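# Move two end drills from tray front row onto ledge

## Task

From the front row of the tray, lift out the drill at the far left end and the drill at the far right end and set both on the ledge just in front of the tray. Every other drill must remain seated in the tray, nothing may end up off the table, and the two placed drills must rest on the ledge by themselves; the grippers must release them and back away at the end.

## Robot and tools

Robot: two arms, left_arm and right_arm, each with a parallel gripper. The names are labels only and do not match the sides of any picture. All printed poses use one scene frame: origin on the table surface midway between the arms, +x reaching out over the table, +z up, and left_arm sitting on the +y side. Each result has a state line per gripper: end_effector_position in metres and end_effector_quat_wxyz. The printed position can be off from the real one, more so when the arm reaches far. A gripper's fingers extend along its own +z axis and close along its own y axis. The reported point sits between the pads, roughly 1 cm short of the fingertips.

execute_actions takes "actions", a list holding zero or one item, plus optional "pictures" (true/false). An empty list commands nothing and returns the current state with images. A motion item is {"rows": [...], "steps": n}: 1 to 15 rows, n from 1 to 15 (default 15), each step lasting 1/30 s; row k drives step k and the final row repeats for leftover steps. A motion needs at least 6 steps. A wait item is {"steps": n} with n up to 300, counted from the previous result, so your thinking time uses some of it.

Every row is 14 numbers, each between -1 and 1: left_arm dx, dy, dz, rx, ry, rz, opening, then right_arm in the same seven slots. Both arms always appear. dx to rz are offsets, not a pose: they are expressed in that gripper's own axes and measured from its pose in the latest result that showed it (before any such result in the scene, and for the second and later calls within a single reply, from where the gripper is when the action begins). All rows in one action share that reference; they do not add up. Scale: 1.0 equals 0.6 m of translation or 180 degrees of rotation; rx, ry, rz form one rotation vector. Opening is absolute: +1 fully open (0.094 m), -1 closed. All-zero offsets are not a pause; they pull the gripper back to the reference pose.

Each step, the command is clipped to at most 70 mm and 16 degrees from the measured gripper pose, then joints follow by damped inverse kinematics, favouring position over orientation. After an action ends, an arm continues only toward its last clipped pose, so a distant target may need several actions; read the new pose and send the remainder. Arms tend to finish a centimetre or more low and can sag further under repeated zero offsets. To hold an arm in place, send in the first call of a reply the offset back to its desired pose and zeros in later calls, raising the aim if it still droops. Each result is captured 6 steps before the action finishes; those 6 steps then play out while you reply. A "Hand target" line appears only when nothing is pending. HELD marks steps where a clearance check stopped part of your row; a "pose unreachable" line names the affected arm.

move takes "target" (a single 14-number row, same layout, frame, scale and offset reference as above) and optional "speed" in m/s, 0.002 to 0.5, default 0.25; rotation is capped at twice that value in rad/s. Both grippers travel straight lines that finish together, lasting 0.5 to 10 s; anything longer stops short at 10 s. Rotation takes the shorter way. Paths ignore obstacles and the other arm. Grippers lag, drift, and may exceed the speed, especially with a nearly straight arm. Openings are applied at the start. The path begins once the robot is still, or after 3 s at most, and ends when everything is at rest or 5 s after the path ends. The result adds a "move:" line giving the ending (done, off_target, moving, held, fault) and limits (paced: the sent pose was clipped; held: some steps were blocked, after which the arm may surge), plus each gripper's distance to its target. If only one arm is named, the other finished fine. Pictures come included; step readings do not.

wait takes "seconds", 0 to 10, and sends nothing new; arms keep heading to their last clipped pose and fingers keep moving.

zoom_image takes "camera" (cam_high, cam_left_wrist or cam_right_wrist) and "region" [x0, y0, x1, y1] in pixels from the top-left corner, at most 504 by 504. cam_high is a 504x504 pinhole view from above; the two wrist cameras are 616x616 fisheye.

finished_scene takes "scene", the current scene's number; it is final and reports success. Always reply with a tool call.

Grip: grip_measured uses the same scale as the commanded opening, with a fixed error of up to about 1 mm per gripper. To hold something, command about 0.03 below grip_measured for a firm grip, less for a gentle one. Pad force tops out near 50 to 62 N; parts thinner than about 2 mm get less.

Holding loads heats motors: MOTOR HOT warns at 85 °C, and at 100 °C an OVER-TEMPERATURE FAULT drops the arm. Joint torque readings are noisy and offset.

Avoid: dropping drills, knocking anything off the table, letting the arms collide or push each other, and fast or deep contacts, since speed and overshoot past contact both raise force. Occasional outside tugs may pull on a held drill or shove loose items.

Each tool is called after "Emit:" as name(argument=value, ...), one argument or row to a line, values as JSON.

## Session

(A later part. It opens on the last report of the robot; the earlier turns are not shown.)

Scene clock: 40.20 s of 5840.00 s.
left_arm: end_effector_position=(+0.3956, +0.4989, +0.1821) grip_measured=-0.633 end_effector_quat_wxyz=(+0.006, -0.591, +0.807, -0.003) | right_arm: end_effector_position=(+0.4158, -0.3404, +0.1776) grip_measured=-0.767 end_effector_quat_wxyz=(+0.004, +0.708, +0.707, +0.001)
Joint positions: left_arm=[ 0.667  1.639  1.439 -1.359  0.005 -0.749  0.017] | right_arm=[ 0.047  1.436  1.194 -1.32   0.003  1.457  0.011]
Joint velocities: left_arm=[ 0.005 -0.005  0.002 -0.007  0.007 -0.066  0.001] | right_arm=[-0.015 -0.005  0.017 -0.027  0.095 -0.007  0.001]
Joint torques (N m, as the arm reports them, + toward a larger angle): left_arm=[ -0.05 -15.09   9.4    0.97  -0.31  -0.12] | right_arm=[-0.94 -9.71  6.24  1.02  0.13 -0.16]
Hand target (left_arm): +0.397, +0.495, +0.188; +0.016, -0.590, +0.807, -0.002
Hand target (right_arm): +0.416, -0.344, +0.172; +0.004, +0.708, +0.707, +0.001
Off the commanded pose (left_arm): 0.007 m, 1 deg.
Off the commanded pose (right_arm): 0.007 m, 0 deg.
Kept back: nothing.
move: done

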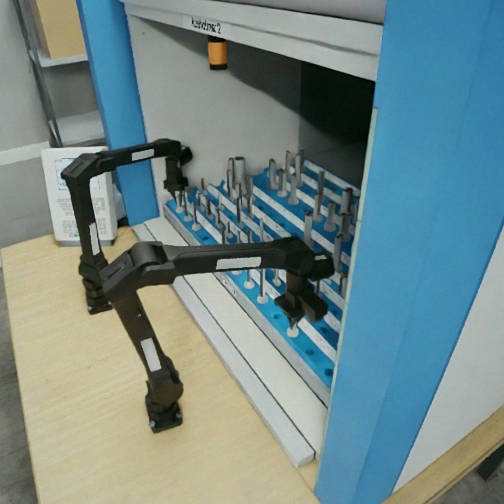

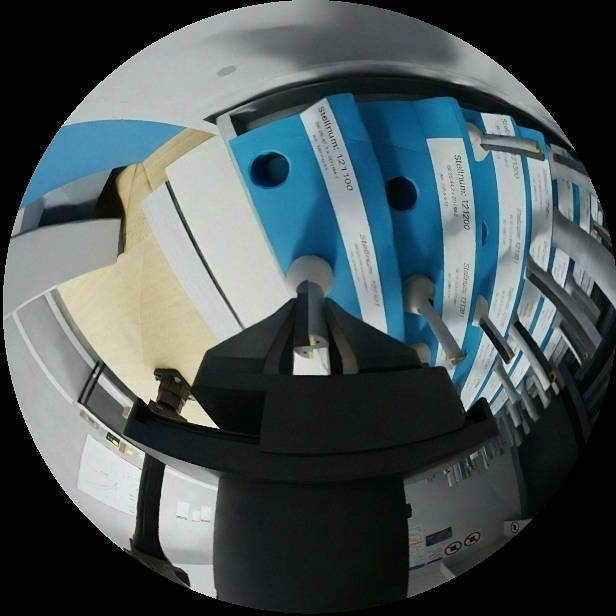

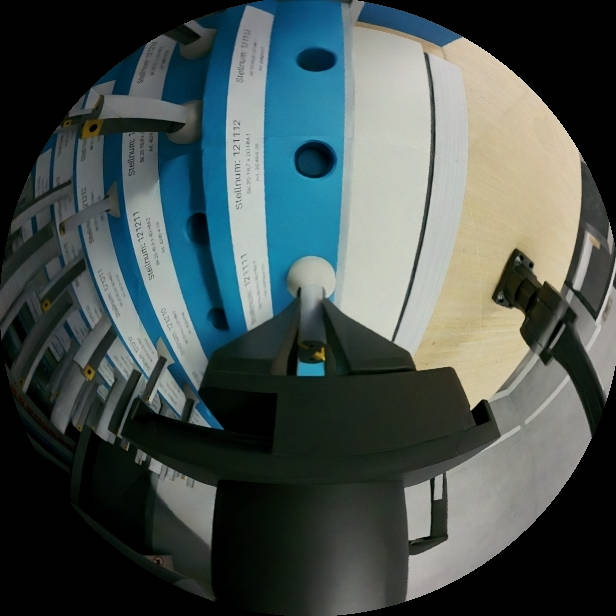

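Emit:
move(
  target=[0.004,-0.002,-0.010,0.005,-0.005,0,-0.68,-0.006,0.0,0.010,0,0,0,-0.797],
  speed=0.03,
)

Scene clock: 52.13 s of 5840.00 s.
left_arm: end_effector_position=(+0.3956, +0.4989, +0.1821) grip_measured=-0.661 end_effector_quat_wxyz=(+0.006, -0.591, +0.807, -0.003) | right_arm: end_effector_position=(+0.4158, -0.3404, +0.1776) grip_measured=-0.767 end_effector_quat_wxyz=(+0.004, +0.708, +0.707, +0.001)
Joint positions: left_arm=[ 0.667  1.639  1.439 -1.359  0.005 -0.749  0.016] | right_arm=[ 0.047  1.436  1.194 -1.32   0.003  1.457  0.011]
Joint velocities: left_arm=[-0.015  0.005 -0.017  0.022 -0.007 -0.037 -0.   ] | right_arm=[-0.015 -0.005  0.002  0.002 -0.037  0.007 -0.   ]
Joint torques (N m, as the arm reports them, + toward a larger angle): left_arm=[  0.4  -15.18   9.25   1.07  -0.03  -0.07] | right_arm=[  0.4  -10.03   5.9    1.09   0.13  -0.15]
Hand target (left_arm): +0.396, +0.496, +0.188; +0.017, -0.590, +0.807, -0.005
Hand target (right_arm): +0.416, -0.344, +0.172; +0.004, +0.708, +0.707, +0.001
Off the commanded pose (left_arm): 0.007 m, 1 deg.
Off the commanded pose (right_arm): 0.007 m, 0 deg.
Kept back: nothing.
After step 90, 8.23 s passed at rest.
move: done

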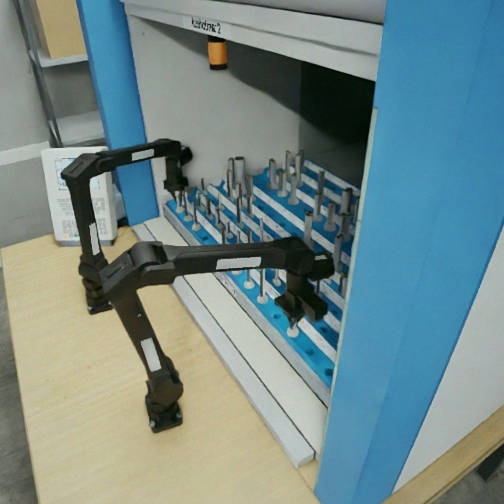

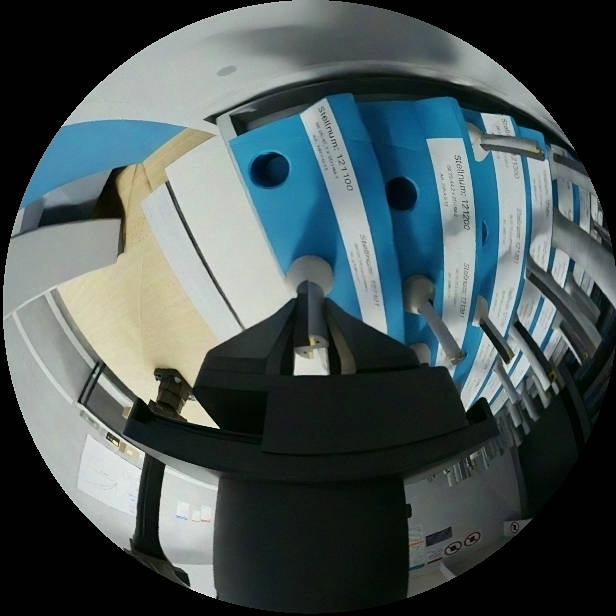

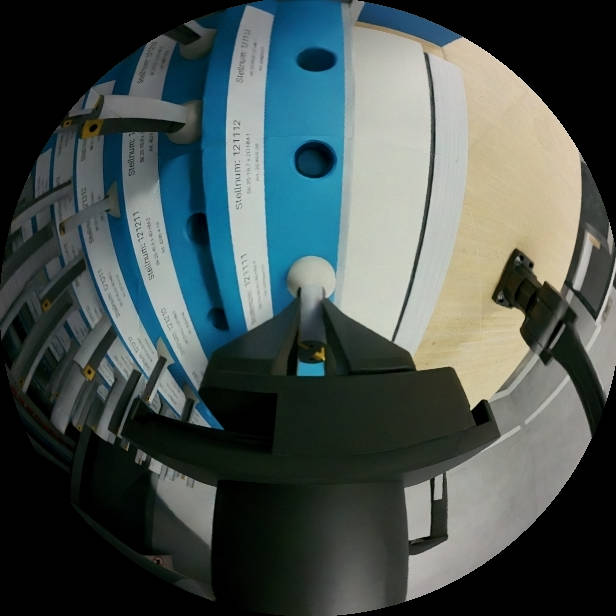

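Emit:
move(
  target=[-0.0127,-0.011,-0.167,0,0,0,-0.692,-0.006,0.0,-0.158,0,0,0,-0.797],
  speed=0.05,
)

Scene clock: 55.73 s of 5840.00 s.
left_arm: end_effector_position=(+0.3868, +0.4936, +0.2435) grip_measured=-0.663 end_effector_quat_wxyz=(-0.036, -0.590, +0.806, +0.001) | right_arm: end_effector_position=(+0.4049, -0.3391, +0.2355) grip_measured=-0.767 end_effector_quat_wxyz=(-0.028, +0.707, +0.706, -0.024)
Joint positions: left_arm=[ 0.667  1.647  1.61  -1.606  0.007 -0.749  0.016] | right_arm=[ 0.047  1.435  1.345 -1.555  0.003  1.457  0.011]
Joint velocities: left_arm=[-0.005 -0.005 -0.002 -0.012  0.022  0.066  0.   ] | right_arm=[-0.005  0.005 -0.017 -0.007  0.066  0.022 -0.   ]
Joint torques (N m, as the arm reports them, + toward a larger angle): left_arm=[  1.14 -15.8   17.59  -0.32  -0.14  -0.03] | right_arm=[ -0.85 -12.84  11.87   0.07   0.2   -0.17]
Hand target (left_arm): +0.399, +0.502, +0.282; +0.006, -0.591, +0.807, -0.003
Hand target (right_arm): +0.414, -0.344, +0.272; +0.005, +0.708, +0.707, +0.001
Off the commanded pose (left_arm): 0.043 m, 5 deg.
Off the commanded pose (right_arm): 0.039 m, 5 deg.
Kept back: nothing.
move: off_target (left_arm, right_arm)

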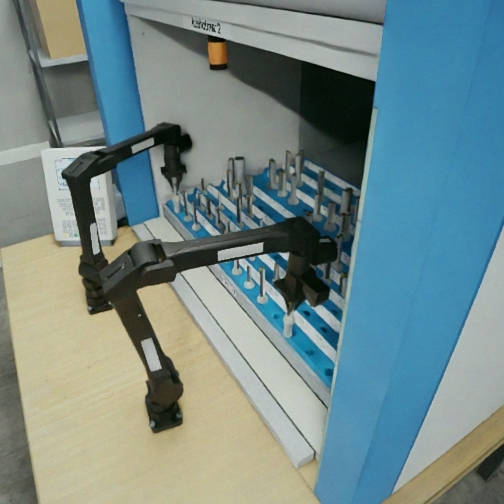

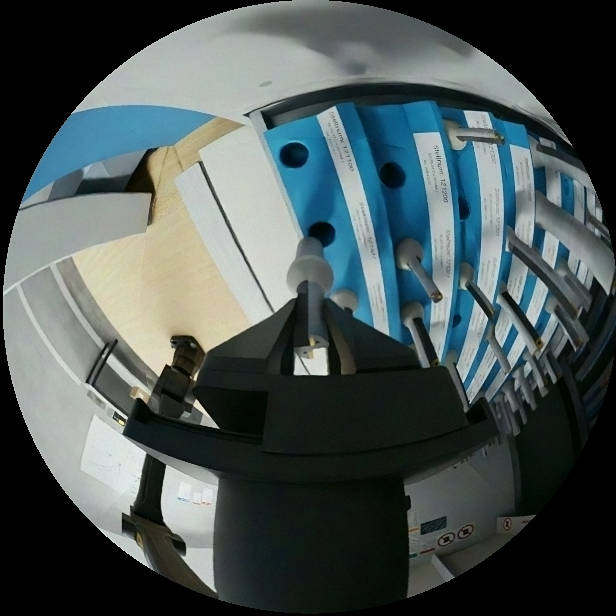

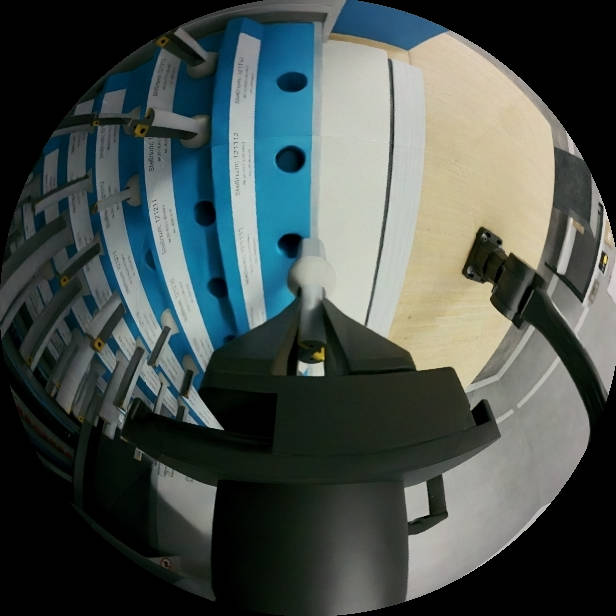

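Emit:
zoom_image(
  camera="cam_right_wrist",
  region=[250, 200, 380, 330],
)

Emit:
zoom_image(
  camera="cam_left_wrist",
  region=[250, 200, 380, 330],
)

Emit:
zoom_image(
  camera="cam_high",
  region=[240, 260, 340, 360],
)

Region (250, 200, 380, 330) of cam_right_wrist's 616x616 image, scaled by 3.877, with more detail than that image has.

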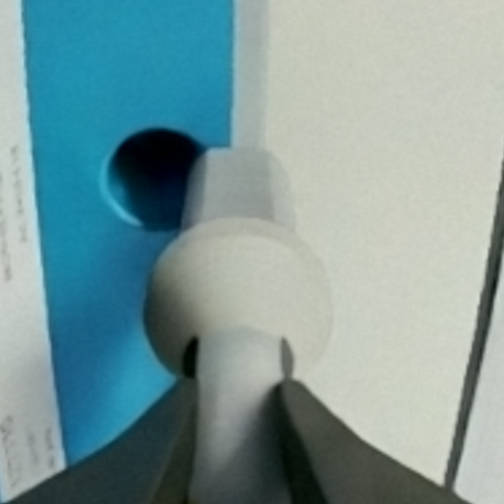

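Region (250, 200, 380, 330) of cam_left_wrist's 616x616 image, scaled by 3.877, with more detail than that image has.

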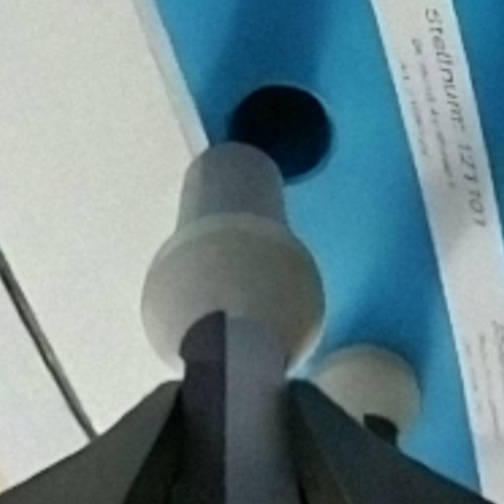

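Region (240, 260, 340, 360) of cam_high's 504x504 image, scaled by 5.040, with more detail than that image has.

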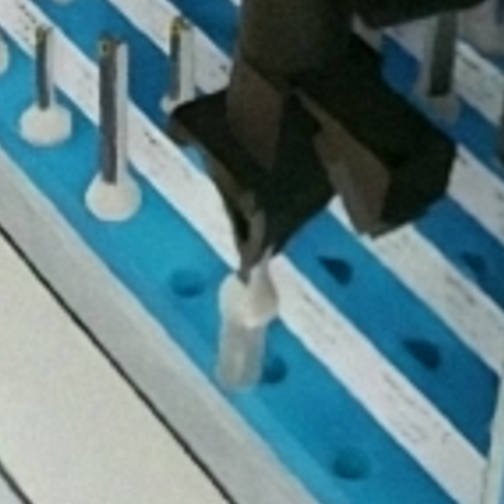

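Emit:
move(
  target=[0.0428,0.1065,-0.0462,0.014,-0.018,0,-0.692,-0.0047,-0.1129,-0.05,-0.0234,-0.0018,0,-0.797],
  speed=0.06,
)

Scene clock: 59.43 s of 5840.00 s.
left_arm: end_effector_position=(+0.3237, +0.4835, +0.2548) grip_measured=-0.664 end_effector_quat_wxyz=(-0.029, -0.590, +0.807, +0.001) | right_arm: end_effector_position=(+0.3468, -0.3404, +0.2581) grip_measured=-0.767 end_effector_quat_wxyz=(-0.010, +0.709, +0.705, -0.010)
Joint positions: left_arm=[ 0.718  1.481  1.445 -1.593  0.002 -0.697  0.016] | right_arm=[ 0.024  1.251  1.232 -1.578  0.003  1.438  0.011]
Joint velocities: left_arm=[-0.015  0.005  0.017 -0.017 -0.051 -0.051 -0.   ] | right_arm=[-0.005 -0.005 -0.007  0.002  0.007  0.037 -0.001]
Joint torques (N m, as the arm reports them, + toward a larger angle): left_arm=[  1.92 -14.11  10.62   0.95  -0.16   0.04] | right_arm=[  0.56 -10.71   7.41   0.3   -0.01  -0.21]
Hand target (left_arm): +0.319, +0.488, +0.273; -0.001, -0.591, +0.807, +0.000
Hand target (right_arm): +0.340, -0.343, +0.270; -0.000, +0.708, +0.706, -0.000
Off the commanded pose (left_arm): 0.022 m, 3 deg.
Off the commanded pose (right_arm): 0.014 m, 2 deg.
Kept back: nothing.
move: off_target (left_arm, right_arm)

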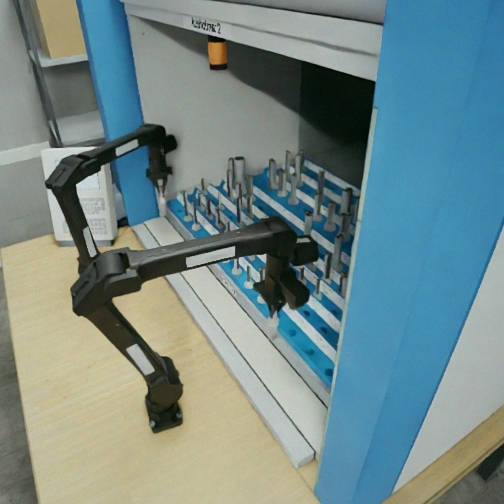

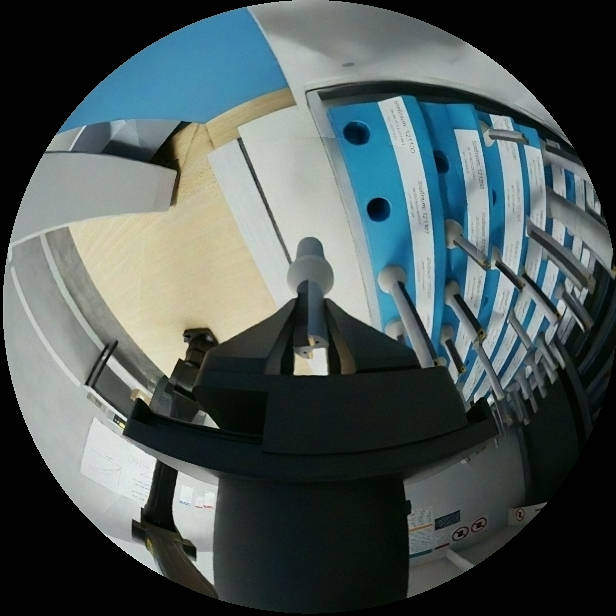

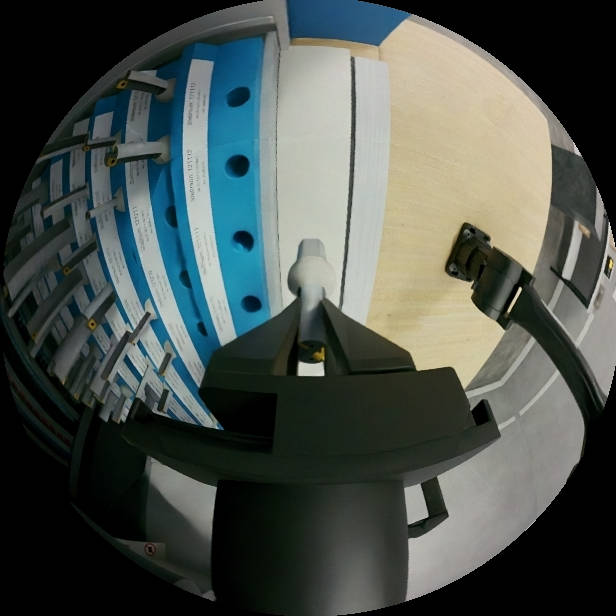

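Emit:
move(
  target=[-0.008,0.0013,0.092,0.0115,-0.0146,0,-0.692,-0.005,0,0.113,-0.009,0,0,-0.797],
  speed=0.05,
)

Scene clock: 61.53 s of 5840.00 s.
left_arm: end_effector_position=(+0.3203, +0.4814, +0.1883) grip_measured=-0.664 end_effector_quat_wxyz=(-0.020, -0.590, +0.807, +0.000) | right_arm: end_effector_position=(+0.3408, -0.3396, +0.1874) grip_measured=-0.767 end_effector_quat_wxyz=(-0.007, +0.708, +0.706, -0.007)
Joint positions: left_arm=[ 0.718  1.481  1.27  -1.4    0.002 -0.696  0.016] | right_arm=[ 0.024  1.251  1.045 -1.384  0.003  1.436  0.011]
Joint velocities: left_arm=[-0.005 -0.015 -0.002 -0.002  0.037 -0.022  0.   ] | right_arm=[-0.024 -0.015 -0.012  0.017  0.022 -0.007 -0.001]
Joint torques (N m, as the arm reports them, + toward a larger angle): left_arm=[  1.42 -13.17  10.76   0.97  -0.18  -0.02] | right_arm=[-0.36 -7.03  7.24  0.91  0.   -0.21]
Hand target (left_arm): +0.322, +0.487, +0.199; +0.000, -0.591, +0.807, +0.000
Hand target (right_arm): +0.344, -0.342, +0.190; +0.000, +0.709, +0.705, +0.000
Off the commanded pose (left_arm): 0.012 m, 2 deg.
Off the commanded pose (right_arm): 0.006 m, 1 deg.
Kept back: nothing.
move: off_target (left_arm)

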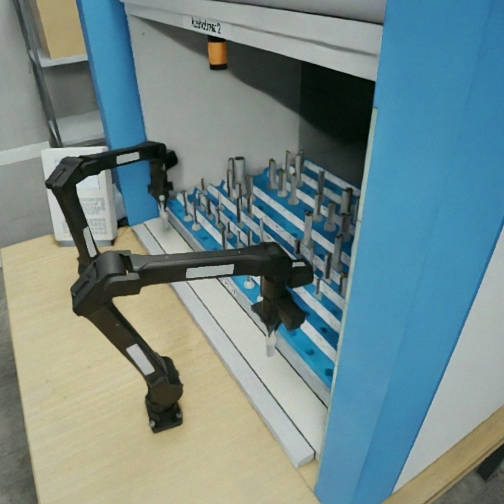

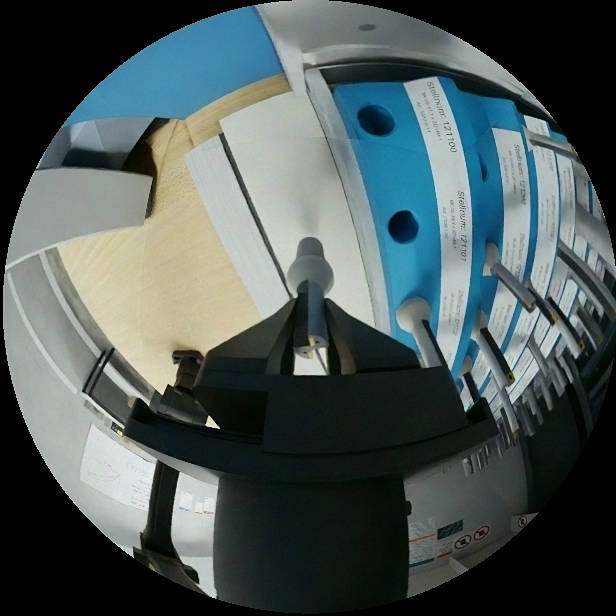

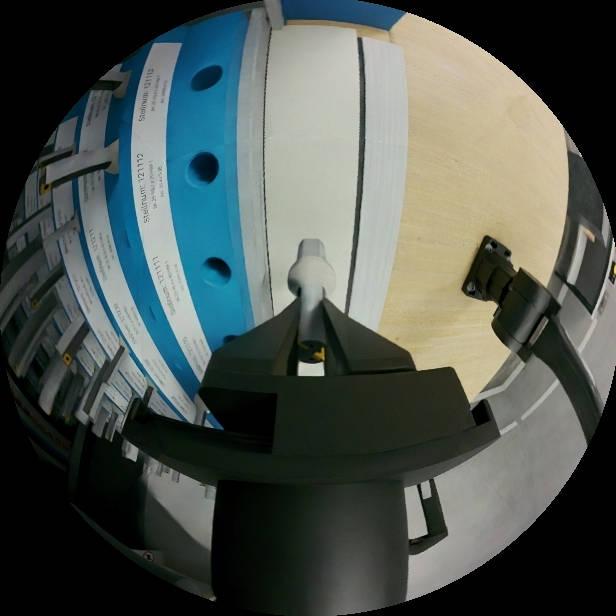

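Emit:
move(
  target=[-0.0093,-0.002,0.042,0.0153,-0.0204,0,-0.692,-0.004,0.006,0.046,-0.0127,0,0,-0.797],
  speed=0.02,
)

Scene clock: 65.87 s of 5840.00 s.
left_arm: end_effector_position=(+0.3190, +0.4809, +0.1506) grip_measured=-0.664 end_effector_quat_wxyz=(-0.003, -0.590, +0.808, +0.000) | right_arm: end_effector_position=(+0.3397, -0.3391, +0.1583) grip_measured=-0.767 end_effector_quat_wxyz=(+0.002, +0.708, +0.706, +0.001)
Joint positions: left_arm=[ 0.718  1.481  1.169 -1.264 -0.    -0.696  0.016] | right_arm=[ 0.024  1.253  0.968 -1.282  0.001  1.436  0.011]
Joint velocities: left_arm=[-0.005  0.005  0.002  0.002  0.022  0.022 -0.   ] | right_arm=[-0.005 -0.015 -0.007 -0.007  0.037 -0.081 -0.001]
Joint torques (N m, as the arm reports them, + toward a larger angle): left_arm=[  1.31 -13.08  10.43   1.13  -0.21  -0.02] | right_arm=[-0.13 -7.53  7.22  0.85 -0.05 -0.21]
Hand target (left_arm): +0.322, +0.486, +0.163; +0.020, -0.590, +0.807, +0.000
Hand target (right_arm): +0.344, -0.342, +0.160; +0.007, +0.708, +0.706, +0.007
Off the commanded pose (left_arm): 0.014 m, 3 deg.
Off the commanded pose (right_arm): 0.005 m, 1 deg.
Kept back: nothing.
move: off_target (left_arm)

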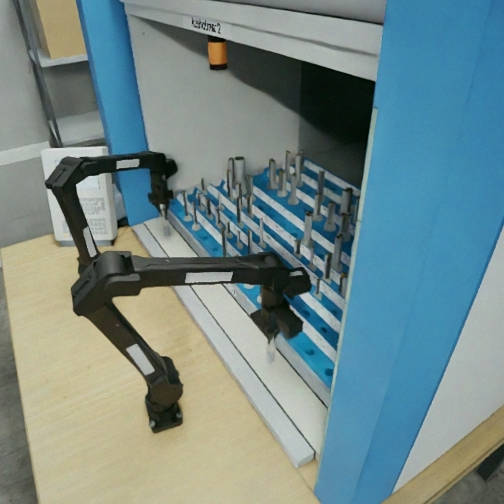

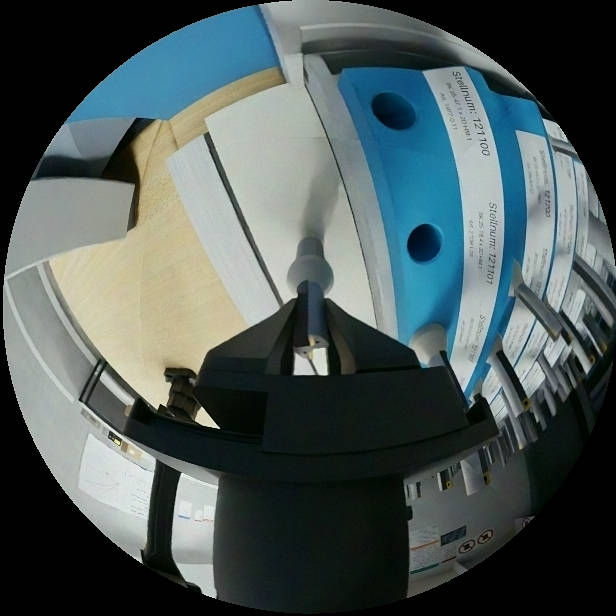

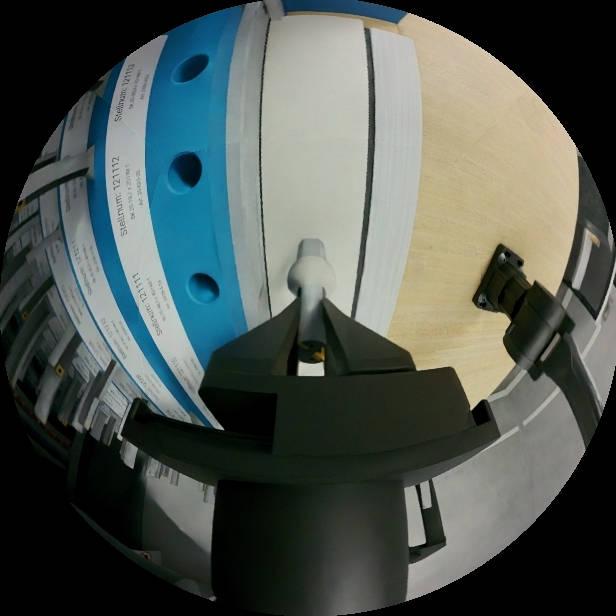

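Emit:
move(
  target=[-0.008,-0.002,0.0,0.006,-0.008,0,-0.692,-0.005,0.0067,0.028,-0.004,0,0,-0.797],
  speed=0.01,
)

Scene clock: 68.20 s of 5840.00 s.
left_arm: end_effector_position=(+0.3179, +0.4803, +0.1450) grip_measured=-0.664 end_effector_quat_wxyz=(-0.001, -0.590, +0.808, +0.000) | right_arm: end_effector_position=(+0.3401, -0.3392, +0.1403) grip_measured=-0.767 end_effector_quat_wxyz=(+0.001, +0.708, +0.706, -0.000)
Joint positions: left_arm=[ 0.718  1.481  1.153 -1.246 -0.    -0.696  0.016] | right_arm=[ 0.024  1.272  0.935 -1.233  0.001  1.436  0.011]
Joint velocities: left_arm=[-0.005  0.015 -0.002 -0.007 -0.037 -0.007  0.001] | right_arm=[-0.015 -0.015 -0.012 -0.002 -0.007 -0.007 -0.001]
Joint torques (N m, as the arm reports them, + toward a larger angle): left_arm=[  1.21 -11.38  10.29   1.26  -0.15  -0.04] | right_arm=[ 0.24 -7.23  7.17  0.99  0.09 -0.13]
Hand target (left_arm): +0.321, +0.485, +0.151; +0.013, -0.590, +0.807, +0.000
Hand target (right_arm): +0.344, -0.342, +0.142; +0.006, +0.708, +0.706, +0.005
Off the commanded pose (left_arm): 0.008 m, 2 deg.
Off the commanded pose (right_arm): 0.005 m, 1 deg.
Kept back: nothing.
move: done

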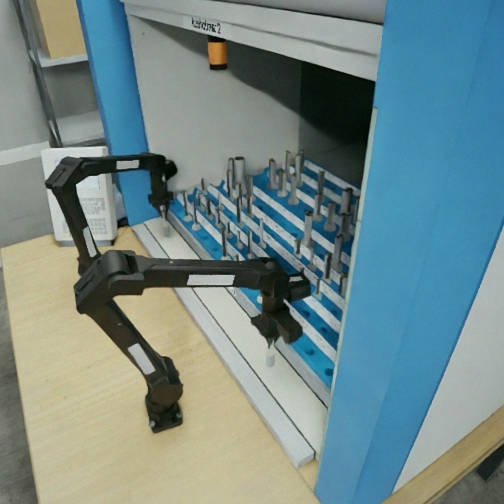

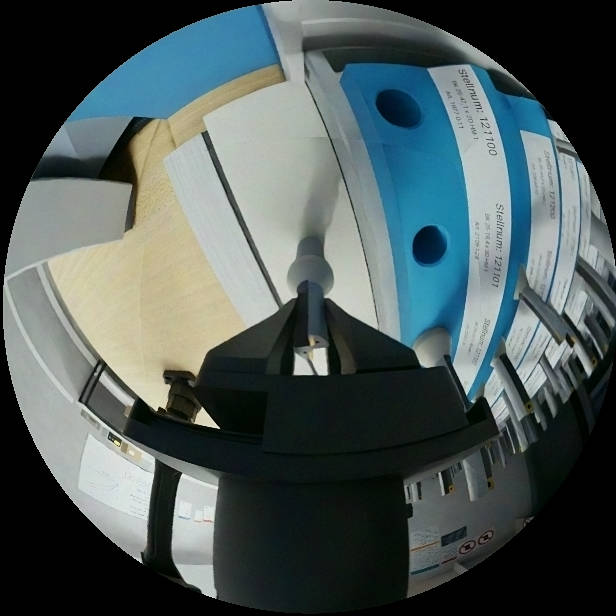

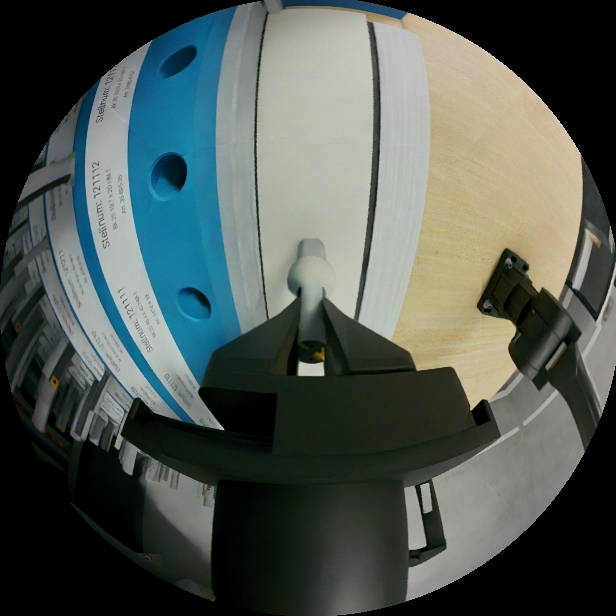

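Emit:
move(
  target=[-0.008,-0.002,0.007,0.005,-0.007,0,-0.692,-0.005,0.006,0.017,-0.004,0,0,-0.797],
  speed=0.01,
)

Scene clock: 70.00 s of 5840.00 s.
left_arm: end_effector_position=(+0.3175, +0.4803, +0.1430) grip_measured=-0.664 end_effector_quat_wxyz=(-0.000, -0.590, +0.808, +0.001) | right_arm: end_effector_position=(+0.3407, -0.3393, +0.1394) grip_measured=-0.767 end_effector_quat_wxyz=(+0.002, +0.708, +0.706, +0.001)
Joint positions: left_arm=[ 0.718  1.481  1.148 -1.239 -0.002 -0.696  0.016] | right_arm=[ 0.024  1.272  0.932 -1.227  0.001  1.436  0.011]
Joint velocities: left_arm=[-0.005 -0.015 -0.002 -0.007  0.051 -0.022 -0.001] | right_arm=[ 0.015 -0.015  0.002  0.002 -0.022  0.037 -0.   ]
Joint torques (N m, as the arm reports them, + toward a larger angle): left_arm=[  0.79 -11.     8.94   2.11  -0.1    0.  ] | right_arm=[-0.86 -6.83  5.78  1.78  0.08 -0.18]
Hand target (left_arm): +0.320, +0.484, +0.141; +0.012, -0.590, +0.807, +0.001
Hand target (right_arm): +0.343, -0.342, +0.130; +0.005, +0.708, +0.706, +0.004
Off the commanded pose (left_arm): 0.006 m, 1 deg.
Off the commanded pose (right_arm): 0.010 m, 1 deg.
Kept back: nothing.
move: done

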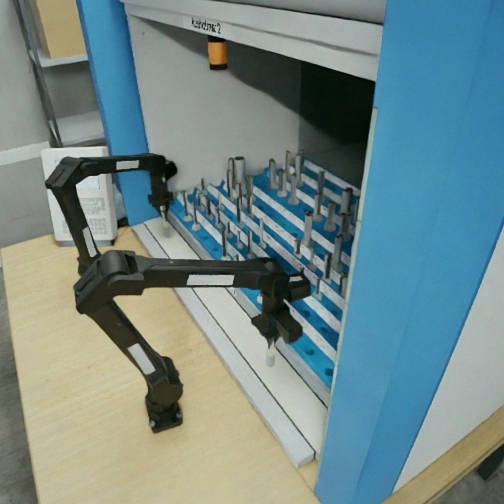

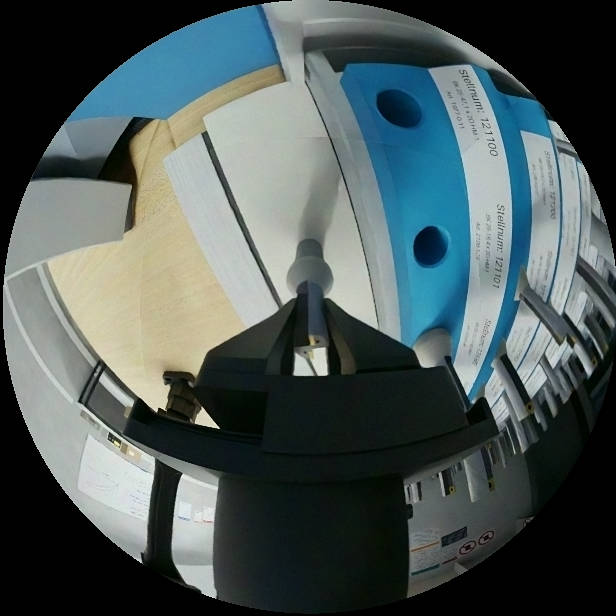

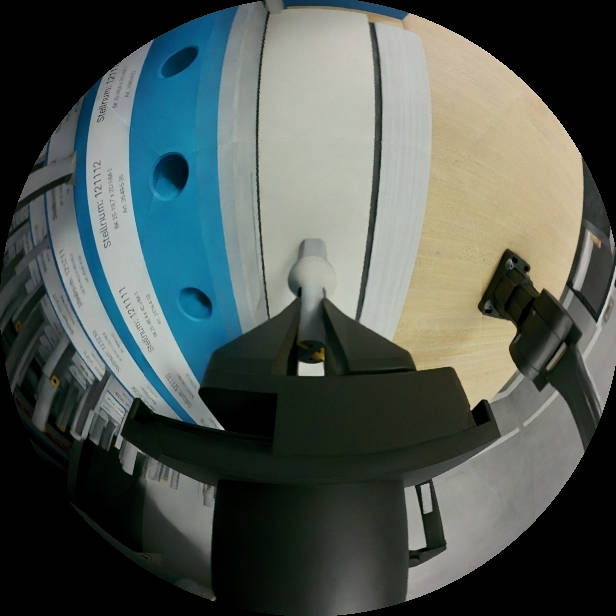

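Emit:
move(
  target=[-0.006,-0.002,-0.010,0.005,-0.007,0,-0.692,-0.005,0.005,-0.004,-0.003,0,0,-0.797],
  speed=0.01,
)

Emit:
execute_actions(
  actions=[
    {"rows":[[0,0,0,0,0,0,-0.6,0,0,0,0,0,0,-0.7],[0,0,0,0,0,0,-0.55,0,0,0,0,0,0,-0.65],[0,0,0,0,0,0,-0.5,0,0,0,0,0,0,-0.6],[0,0,0,0,0,0,-0.4,0,0,0,0,0,0,-0.5],[0,0,0,0,0,0,-0.3,0,0,0,0,0,0,-0.4],[0,0,0,0,0,0,-0.2,0,0,0,0,0,0,-0.3],[0,0,0,0,0,0,-0.1,0,0,0,0,0,0,-0.2],[0,0,0,0,0,0,0,0,0,0,0,0,0,-0.1],[0,0,0,0,0,0,0,0,0,0,0,0,0,0]],"steps":15},
  ],
  pictures=true,
)

Scene clock: 72.20 s of 5840.00 s.
left_arm: end_effector_position=(+0.3175, +0.4803, +0.1432) grip_measured=-0.664 end_effector_quat_wxyz=(-0.000, -0.590, +0.808, +0.001) | right_arm: end_effector_position=(+0.3403, -0.3392, +0.1394) grip_measured=-0.767 end_effector_quat_wxyz=(+0.001, +0.708, +0.706, +0.000)
Joint positions: left_arm=[ 0.718  1.481  1.148 -1.239 -0.002 -0.696  0.016] | right_arm=[ 0.024  1.272  0.932 -1.229  0.001  1.436  0.011]
Joint velocities: left_arm=[-0.005  0.005  0.007 -0.017 -0.081 -0.066  0.   ] | right_arm=[ 0.005 -0.005 -0.007 -0.007 -0.007 -0.081  0.   ]
Joint torques (N m, as the arm reports them, + toward a larger angle): left_arm=[  1.04 -11.59   9.92   1.16  -0.2   -0.01] | right_arm=[-0.58 -6.79  7.34  0.66  0.09 -0.2 ]
Hand target (left_arm): +0.320, +0.483, +0.149; +0.013, -0.590, +0.807, +0.001
Hand target (right_arm): +0.344, -0.342, +0.142; +0.005, +0.708, +0.706, +0.004
Off the commanded pose (left_arm): 0.007 m, 2 deg.
Off the commanded pose (right_arm): 0.005 m, 1 deg.
Kept back: nothing.
move: done

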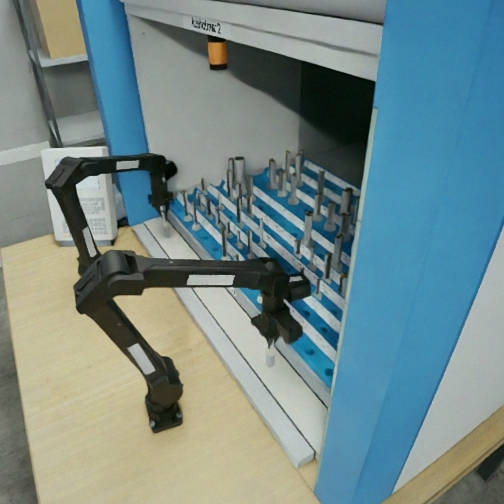

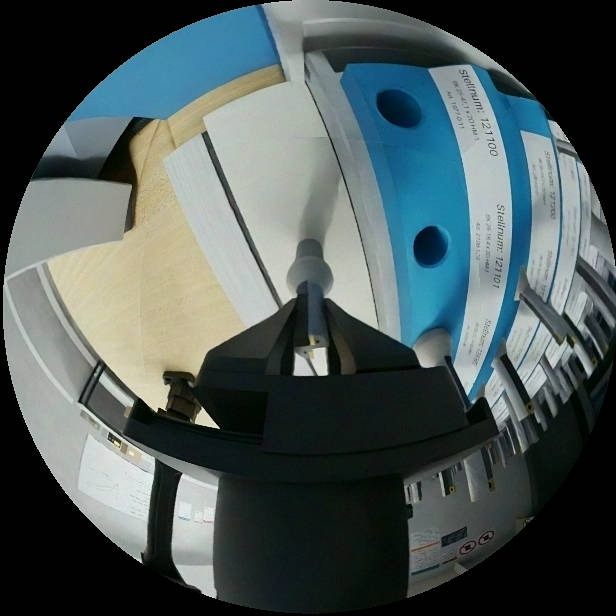

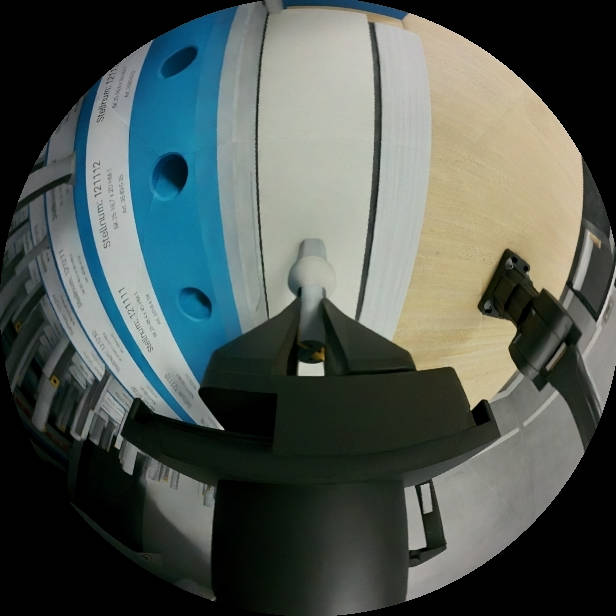

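Scene clock: 72.50 s of 5840.00 s.
left_arm: end_effector_position=(+0.3175, +0.4803, +0.1432) grip_measured=-0.013 end_effector_quat_wxyz=(-0.000, -0.590, +0.808, +0.001) | right_arm: end_effector_position=(+0.3402, -0.3392, +0.1394) grip_measured=-0.048 end_effector_quat_wxyz=(+0.001, +0.708, +0.706, +0.000)
Joint positions: left_arm=[ 0.718  1.481  1.148 -1.239 -0.002 -0.696  0.046] | right_arm=[ 0.024  1.272  0.932 -1.229  0.001  1.436  0.045]
Joint velocities: left_arm=[ 0.005  0.005 -0.007  0.007 -0.037 -0.037  0.022] | right_arm=[-0.015  0.005 -0.012 -0.012  0.051 -0.007  0.093]
Joint torques (N m, as the arm reports them, + toward a larger angle): left_arm=[  0.76 -10.48   9.75   0.61  -0.09  -0.06] | right_arm=[-0.19 -7.52  6.86  0.59  0.12 -0.08]
Steps of this call (steps 1 to 9: the first 9 steps of this action). Readings (end_effector_position):
1: left_arm (+0.3175, +0.4803, +0.1432) | right_arm (+0.3402, -0.3392, +0.1394)
2: left_arm (+0.3175, +0.4803, +0.1432) | right_arm (+0.3402, -0.3392, +0.1394)
4: left_arm (+0.3175, +0.4803, +0.1432) | right_arm (+0.3402, -0.3392, +0.1394)
8: left_arm (+0.3175, +0.4803, +0.1432) | right_arm (+0.3402, -0.3392, +0.1394)
9: the state above

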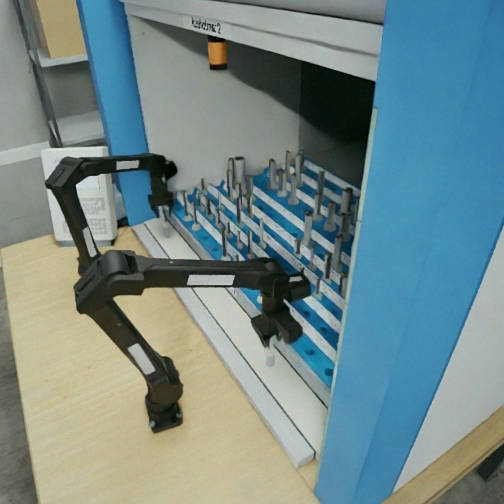

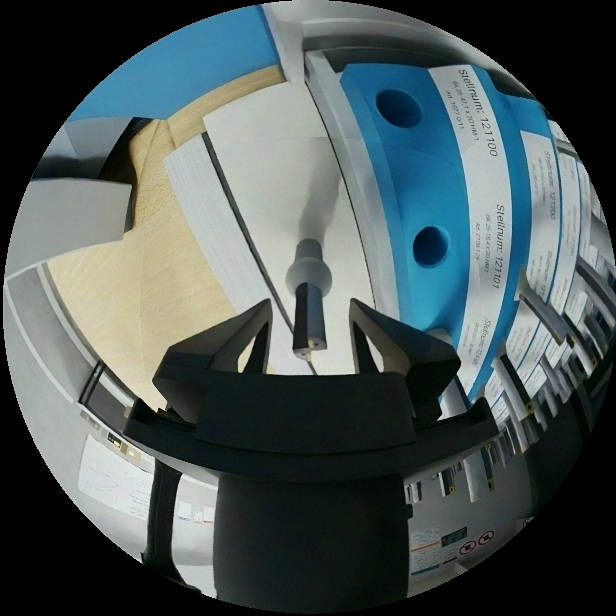

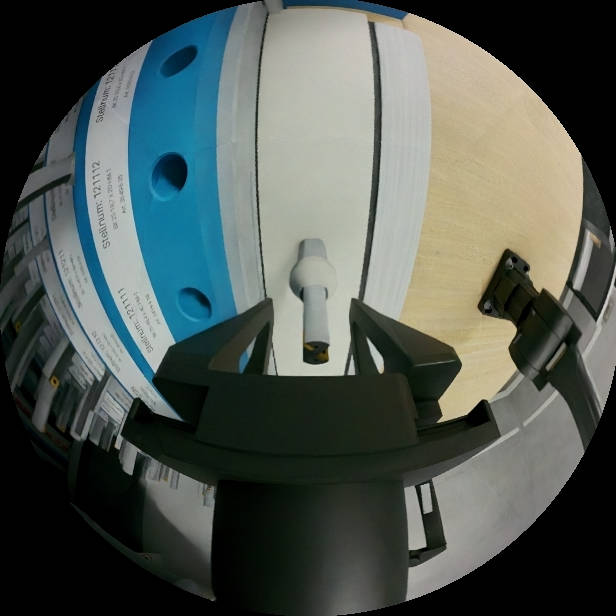

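Emit:
move(
  target=[-0.010,-0.008,-0.18,0,0,0,0.2,0,0.012,-0.18,0,0,0,0.2],
  speed=0.08,
)

Scene clock: 74.57 s of 5840.00 s.
left_arm: end_effector_position=(+0.3124, +0.4771, +0.2214) grip_measured=+0.198 end_effector_quat_wxyz=(-0.033, -0.589, +0.807, +0.003) | right_arm: end_effector_position=(+0.3356, -0.3386, +0.2197) grip_measured=+0.198 end_effector_quat_wxyz=(-0.024, +0.708, +0.706, -0.019)
Joint positions: left_arm=[ 0.718  1.46   1.334 -1.511 -0.002 -0.696  0.056] | right_arm=[ 0.024  1.251  1.13  -1.511  0.001  1.436  0.056]
Joint velocities: left_arm=[-0.015  0.015 -0.012 -0.022  0.007  0.007  0.002] | right_arm=[-0.005 -0.015  0.007  0.002  0.007  0.022 -0.001]
Joint torques (N m, as the arm reports them, + toward a larger angle): left_arm=[  1.06 -12.35  15.33  -0.13  -0.08  -0.04] | right_arm=[ 0.88 -8.05 11.42 -0.06  0.13 -0.08]
Hand target (left_arm): +0.321, +0.483, +0.251; -0.000, -0.590, +0.808, +0.001
Hand target (right_arm): +0.347, -0.340, +0.247; +0.002, +0.708, +0.706, +0.000
Off your previous action's commanded pose (left_arm): 0.000 m, 0 deg at its last step (step 6 of this call).
Off your previous action's commanded pose (right_arm): 0.000 m, 0 deg at its last step (step 6 of this call).
Off the commanded pose (left_arm): 0.033 m, 4 deg.
Off the commanded pose (right_arm): 0.030 m, 4 deg.
Kept back: nothing.
move: off_target (left_arm, right_arm)

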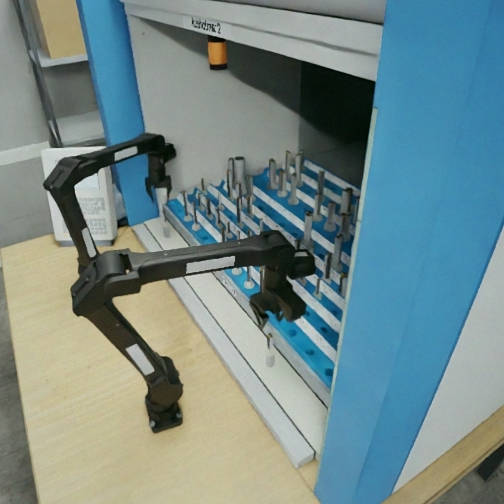

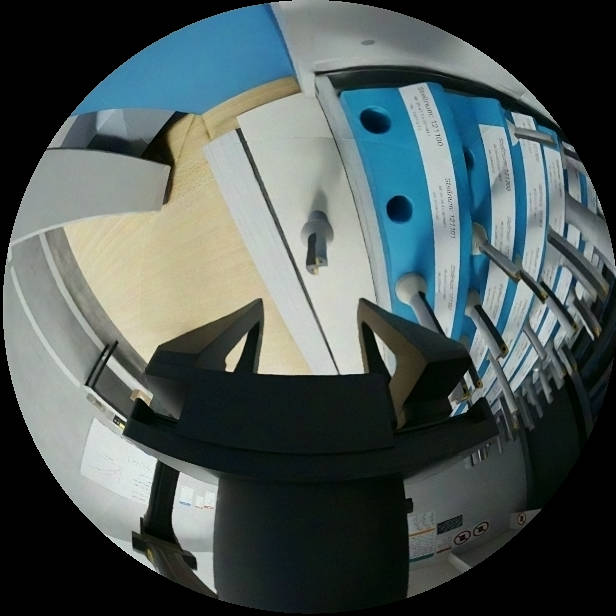

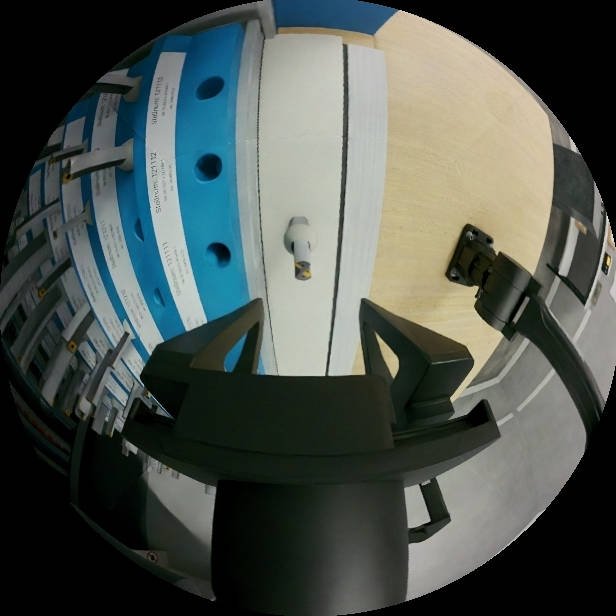

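Emit:
move(
  target=[0.05,0.16,-0.06,0,0,0,1,0,-0.17,-0.06,0,0,0,1],
  speed=0.15,
)

Scene clock: 75.97 s of 5840.00 s.
left_arm: end_effector_position=(+0.2210, +0.4774, +0.2599) grip_measured=+1.000 end_effector_quat_wxyz=(-0.029, -0.591, +0.806, +0.001) | right_arm: end_effector_position=(+0.2419, -0.3381, +0.2642) grip_measured=+1.000 end_effector_quat_wxyz=(-0.013, +0.710, +0.704, -0.010)
Joint positions: left_arm=[ 0.862  1.255  1.239 -1.611 -0.007 -0.555  0.094] | right_arm=[-0.028  0.976  1.048 -1.676  0.002  1.389  0.094]
Joint velocities: left_arm=[-0.005 -0.015 -0.002 -0.007 -0.007  0.007  0.   ] | right_arm=[ 0.005  0.005  0.007  0.002 -0.051 -0.007  0.   ]
Joint torques (N m, as the arm reports them, + toward a larger angle): left_arm=[ 1.77 -7.98  9.5  -0.18 -0.16  0.06] | right_arm=[-0.34 -3.08  6.72  0.42  0.26 -0.25]
Hand target (left_arm): +0.214, +0.477, +0.260; -0.033, -0.590, +0.807, +0.002
Hand target (right_arm): +0.236, -0.341, +0.262; -0.019, +0.708, +0.705, -0.016
Off the commanded pose (left_arm): 0.008 m, 1 deg.
Off the commanded pose (right_arm): 0.006 m, 2 deg.
joint sent to its limit (right arm) — the command would take joint 4 (wrist pitch) past its lower limit, so that joint was sent only as far as its limit.
Kept back: nothing.
move: done

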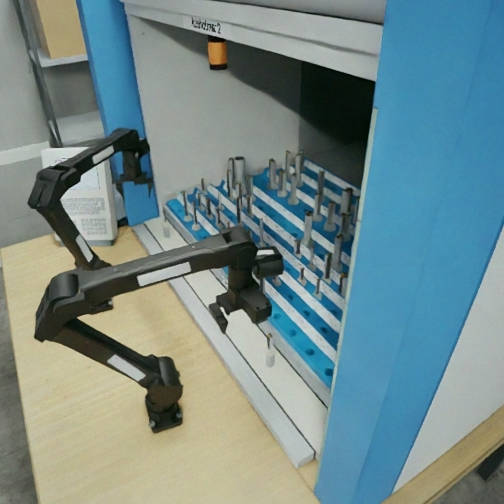

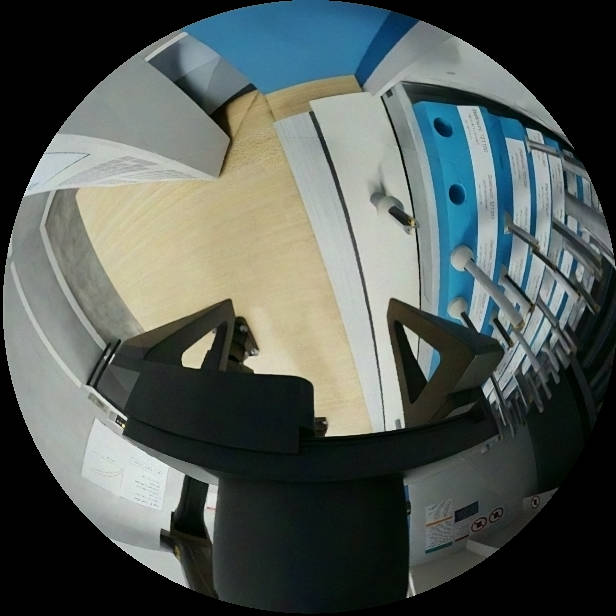

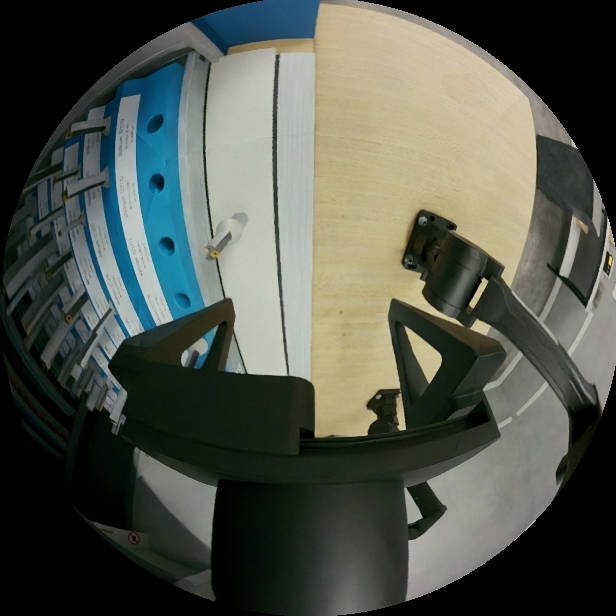

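Emit:
finished_scene(
  scene=1,
)

The scene is finished: the task was done.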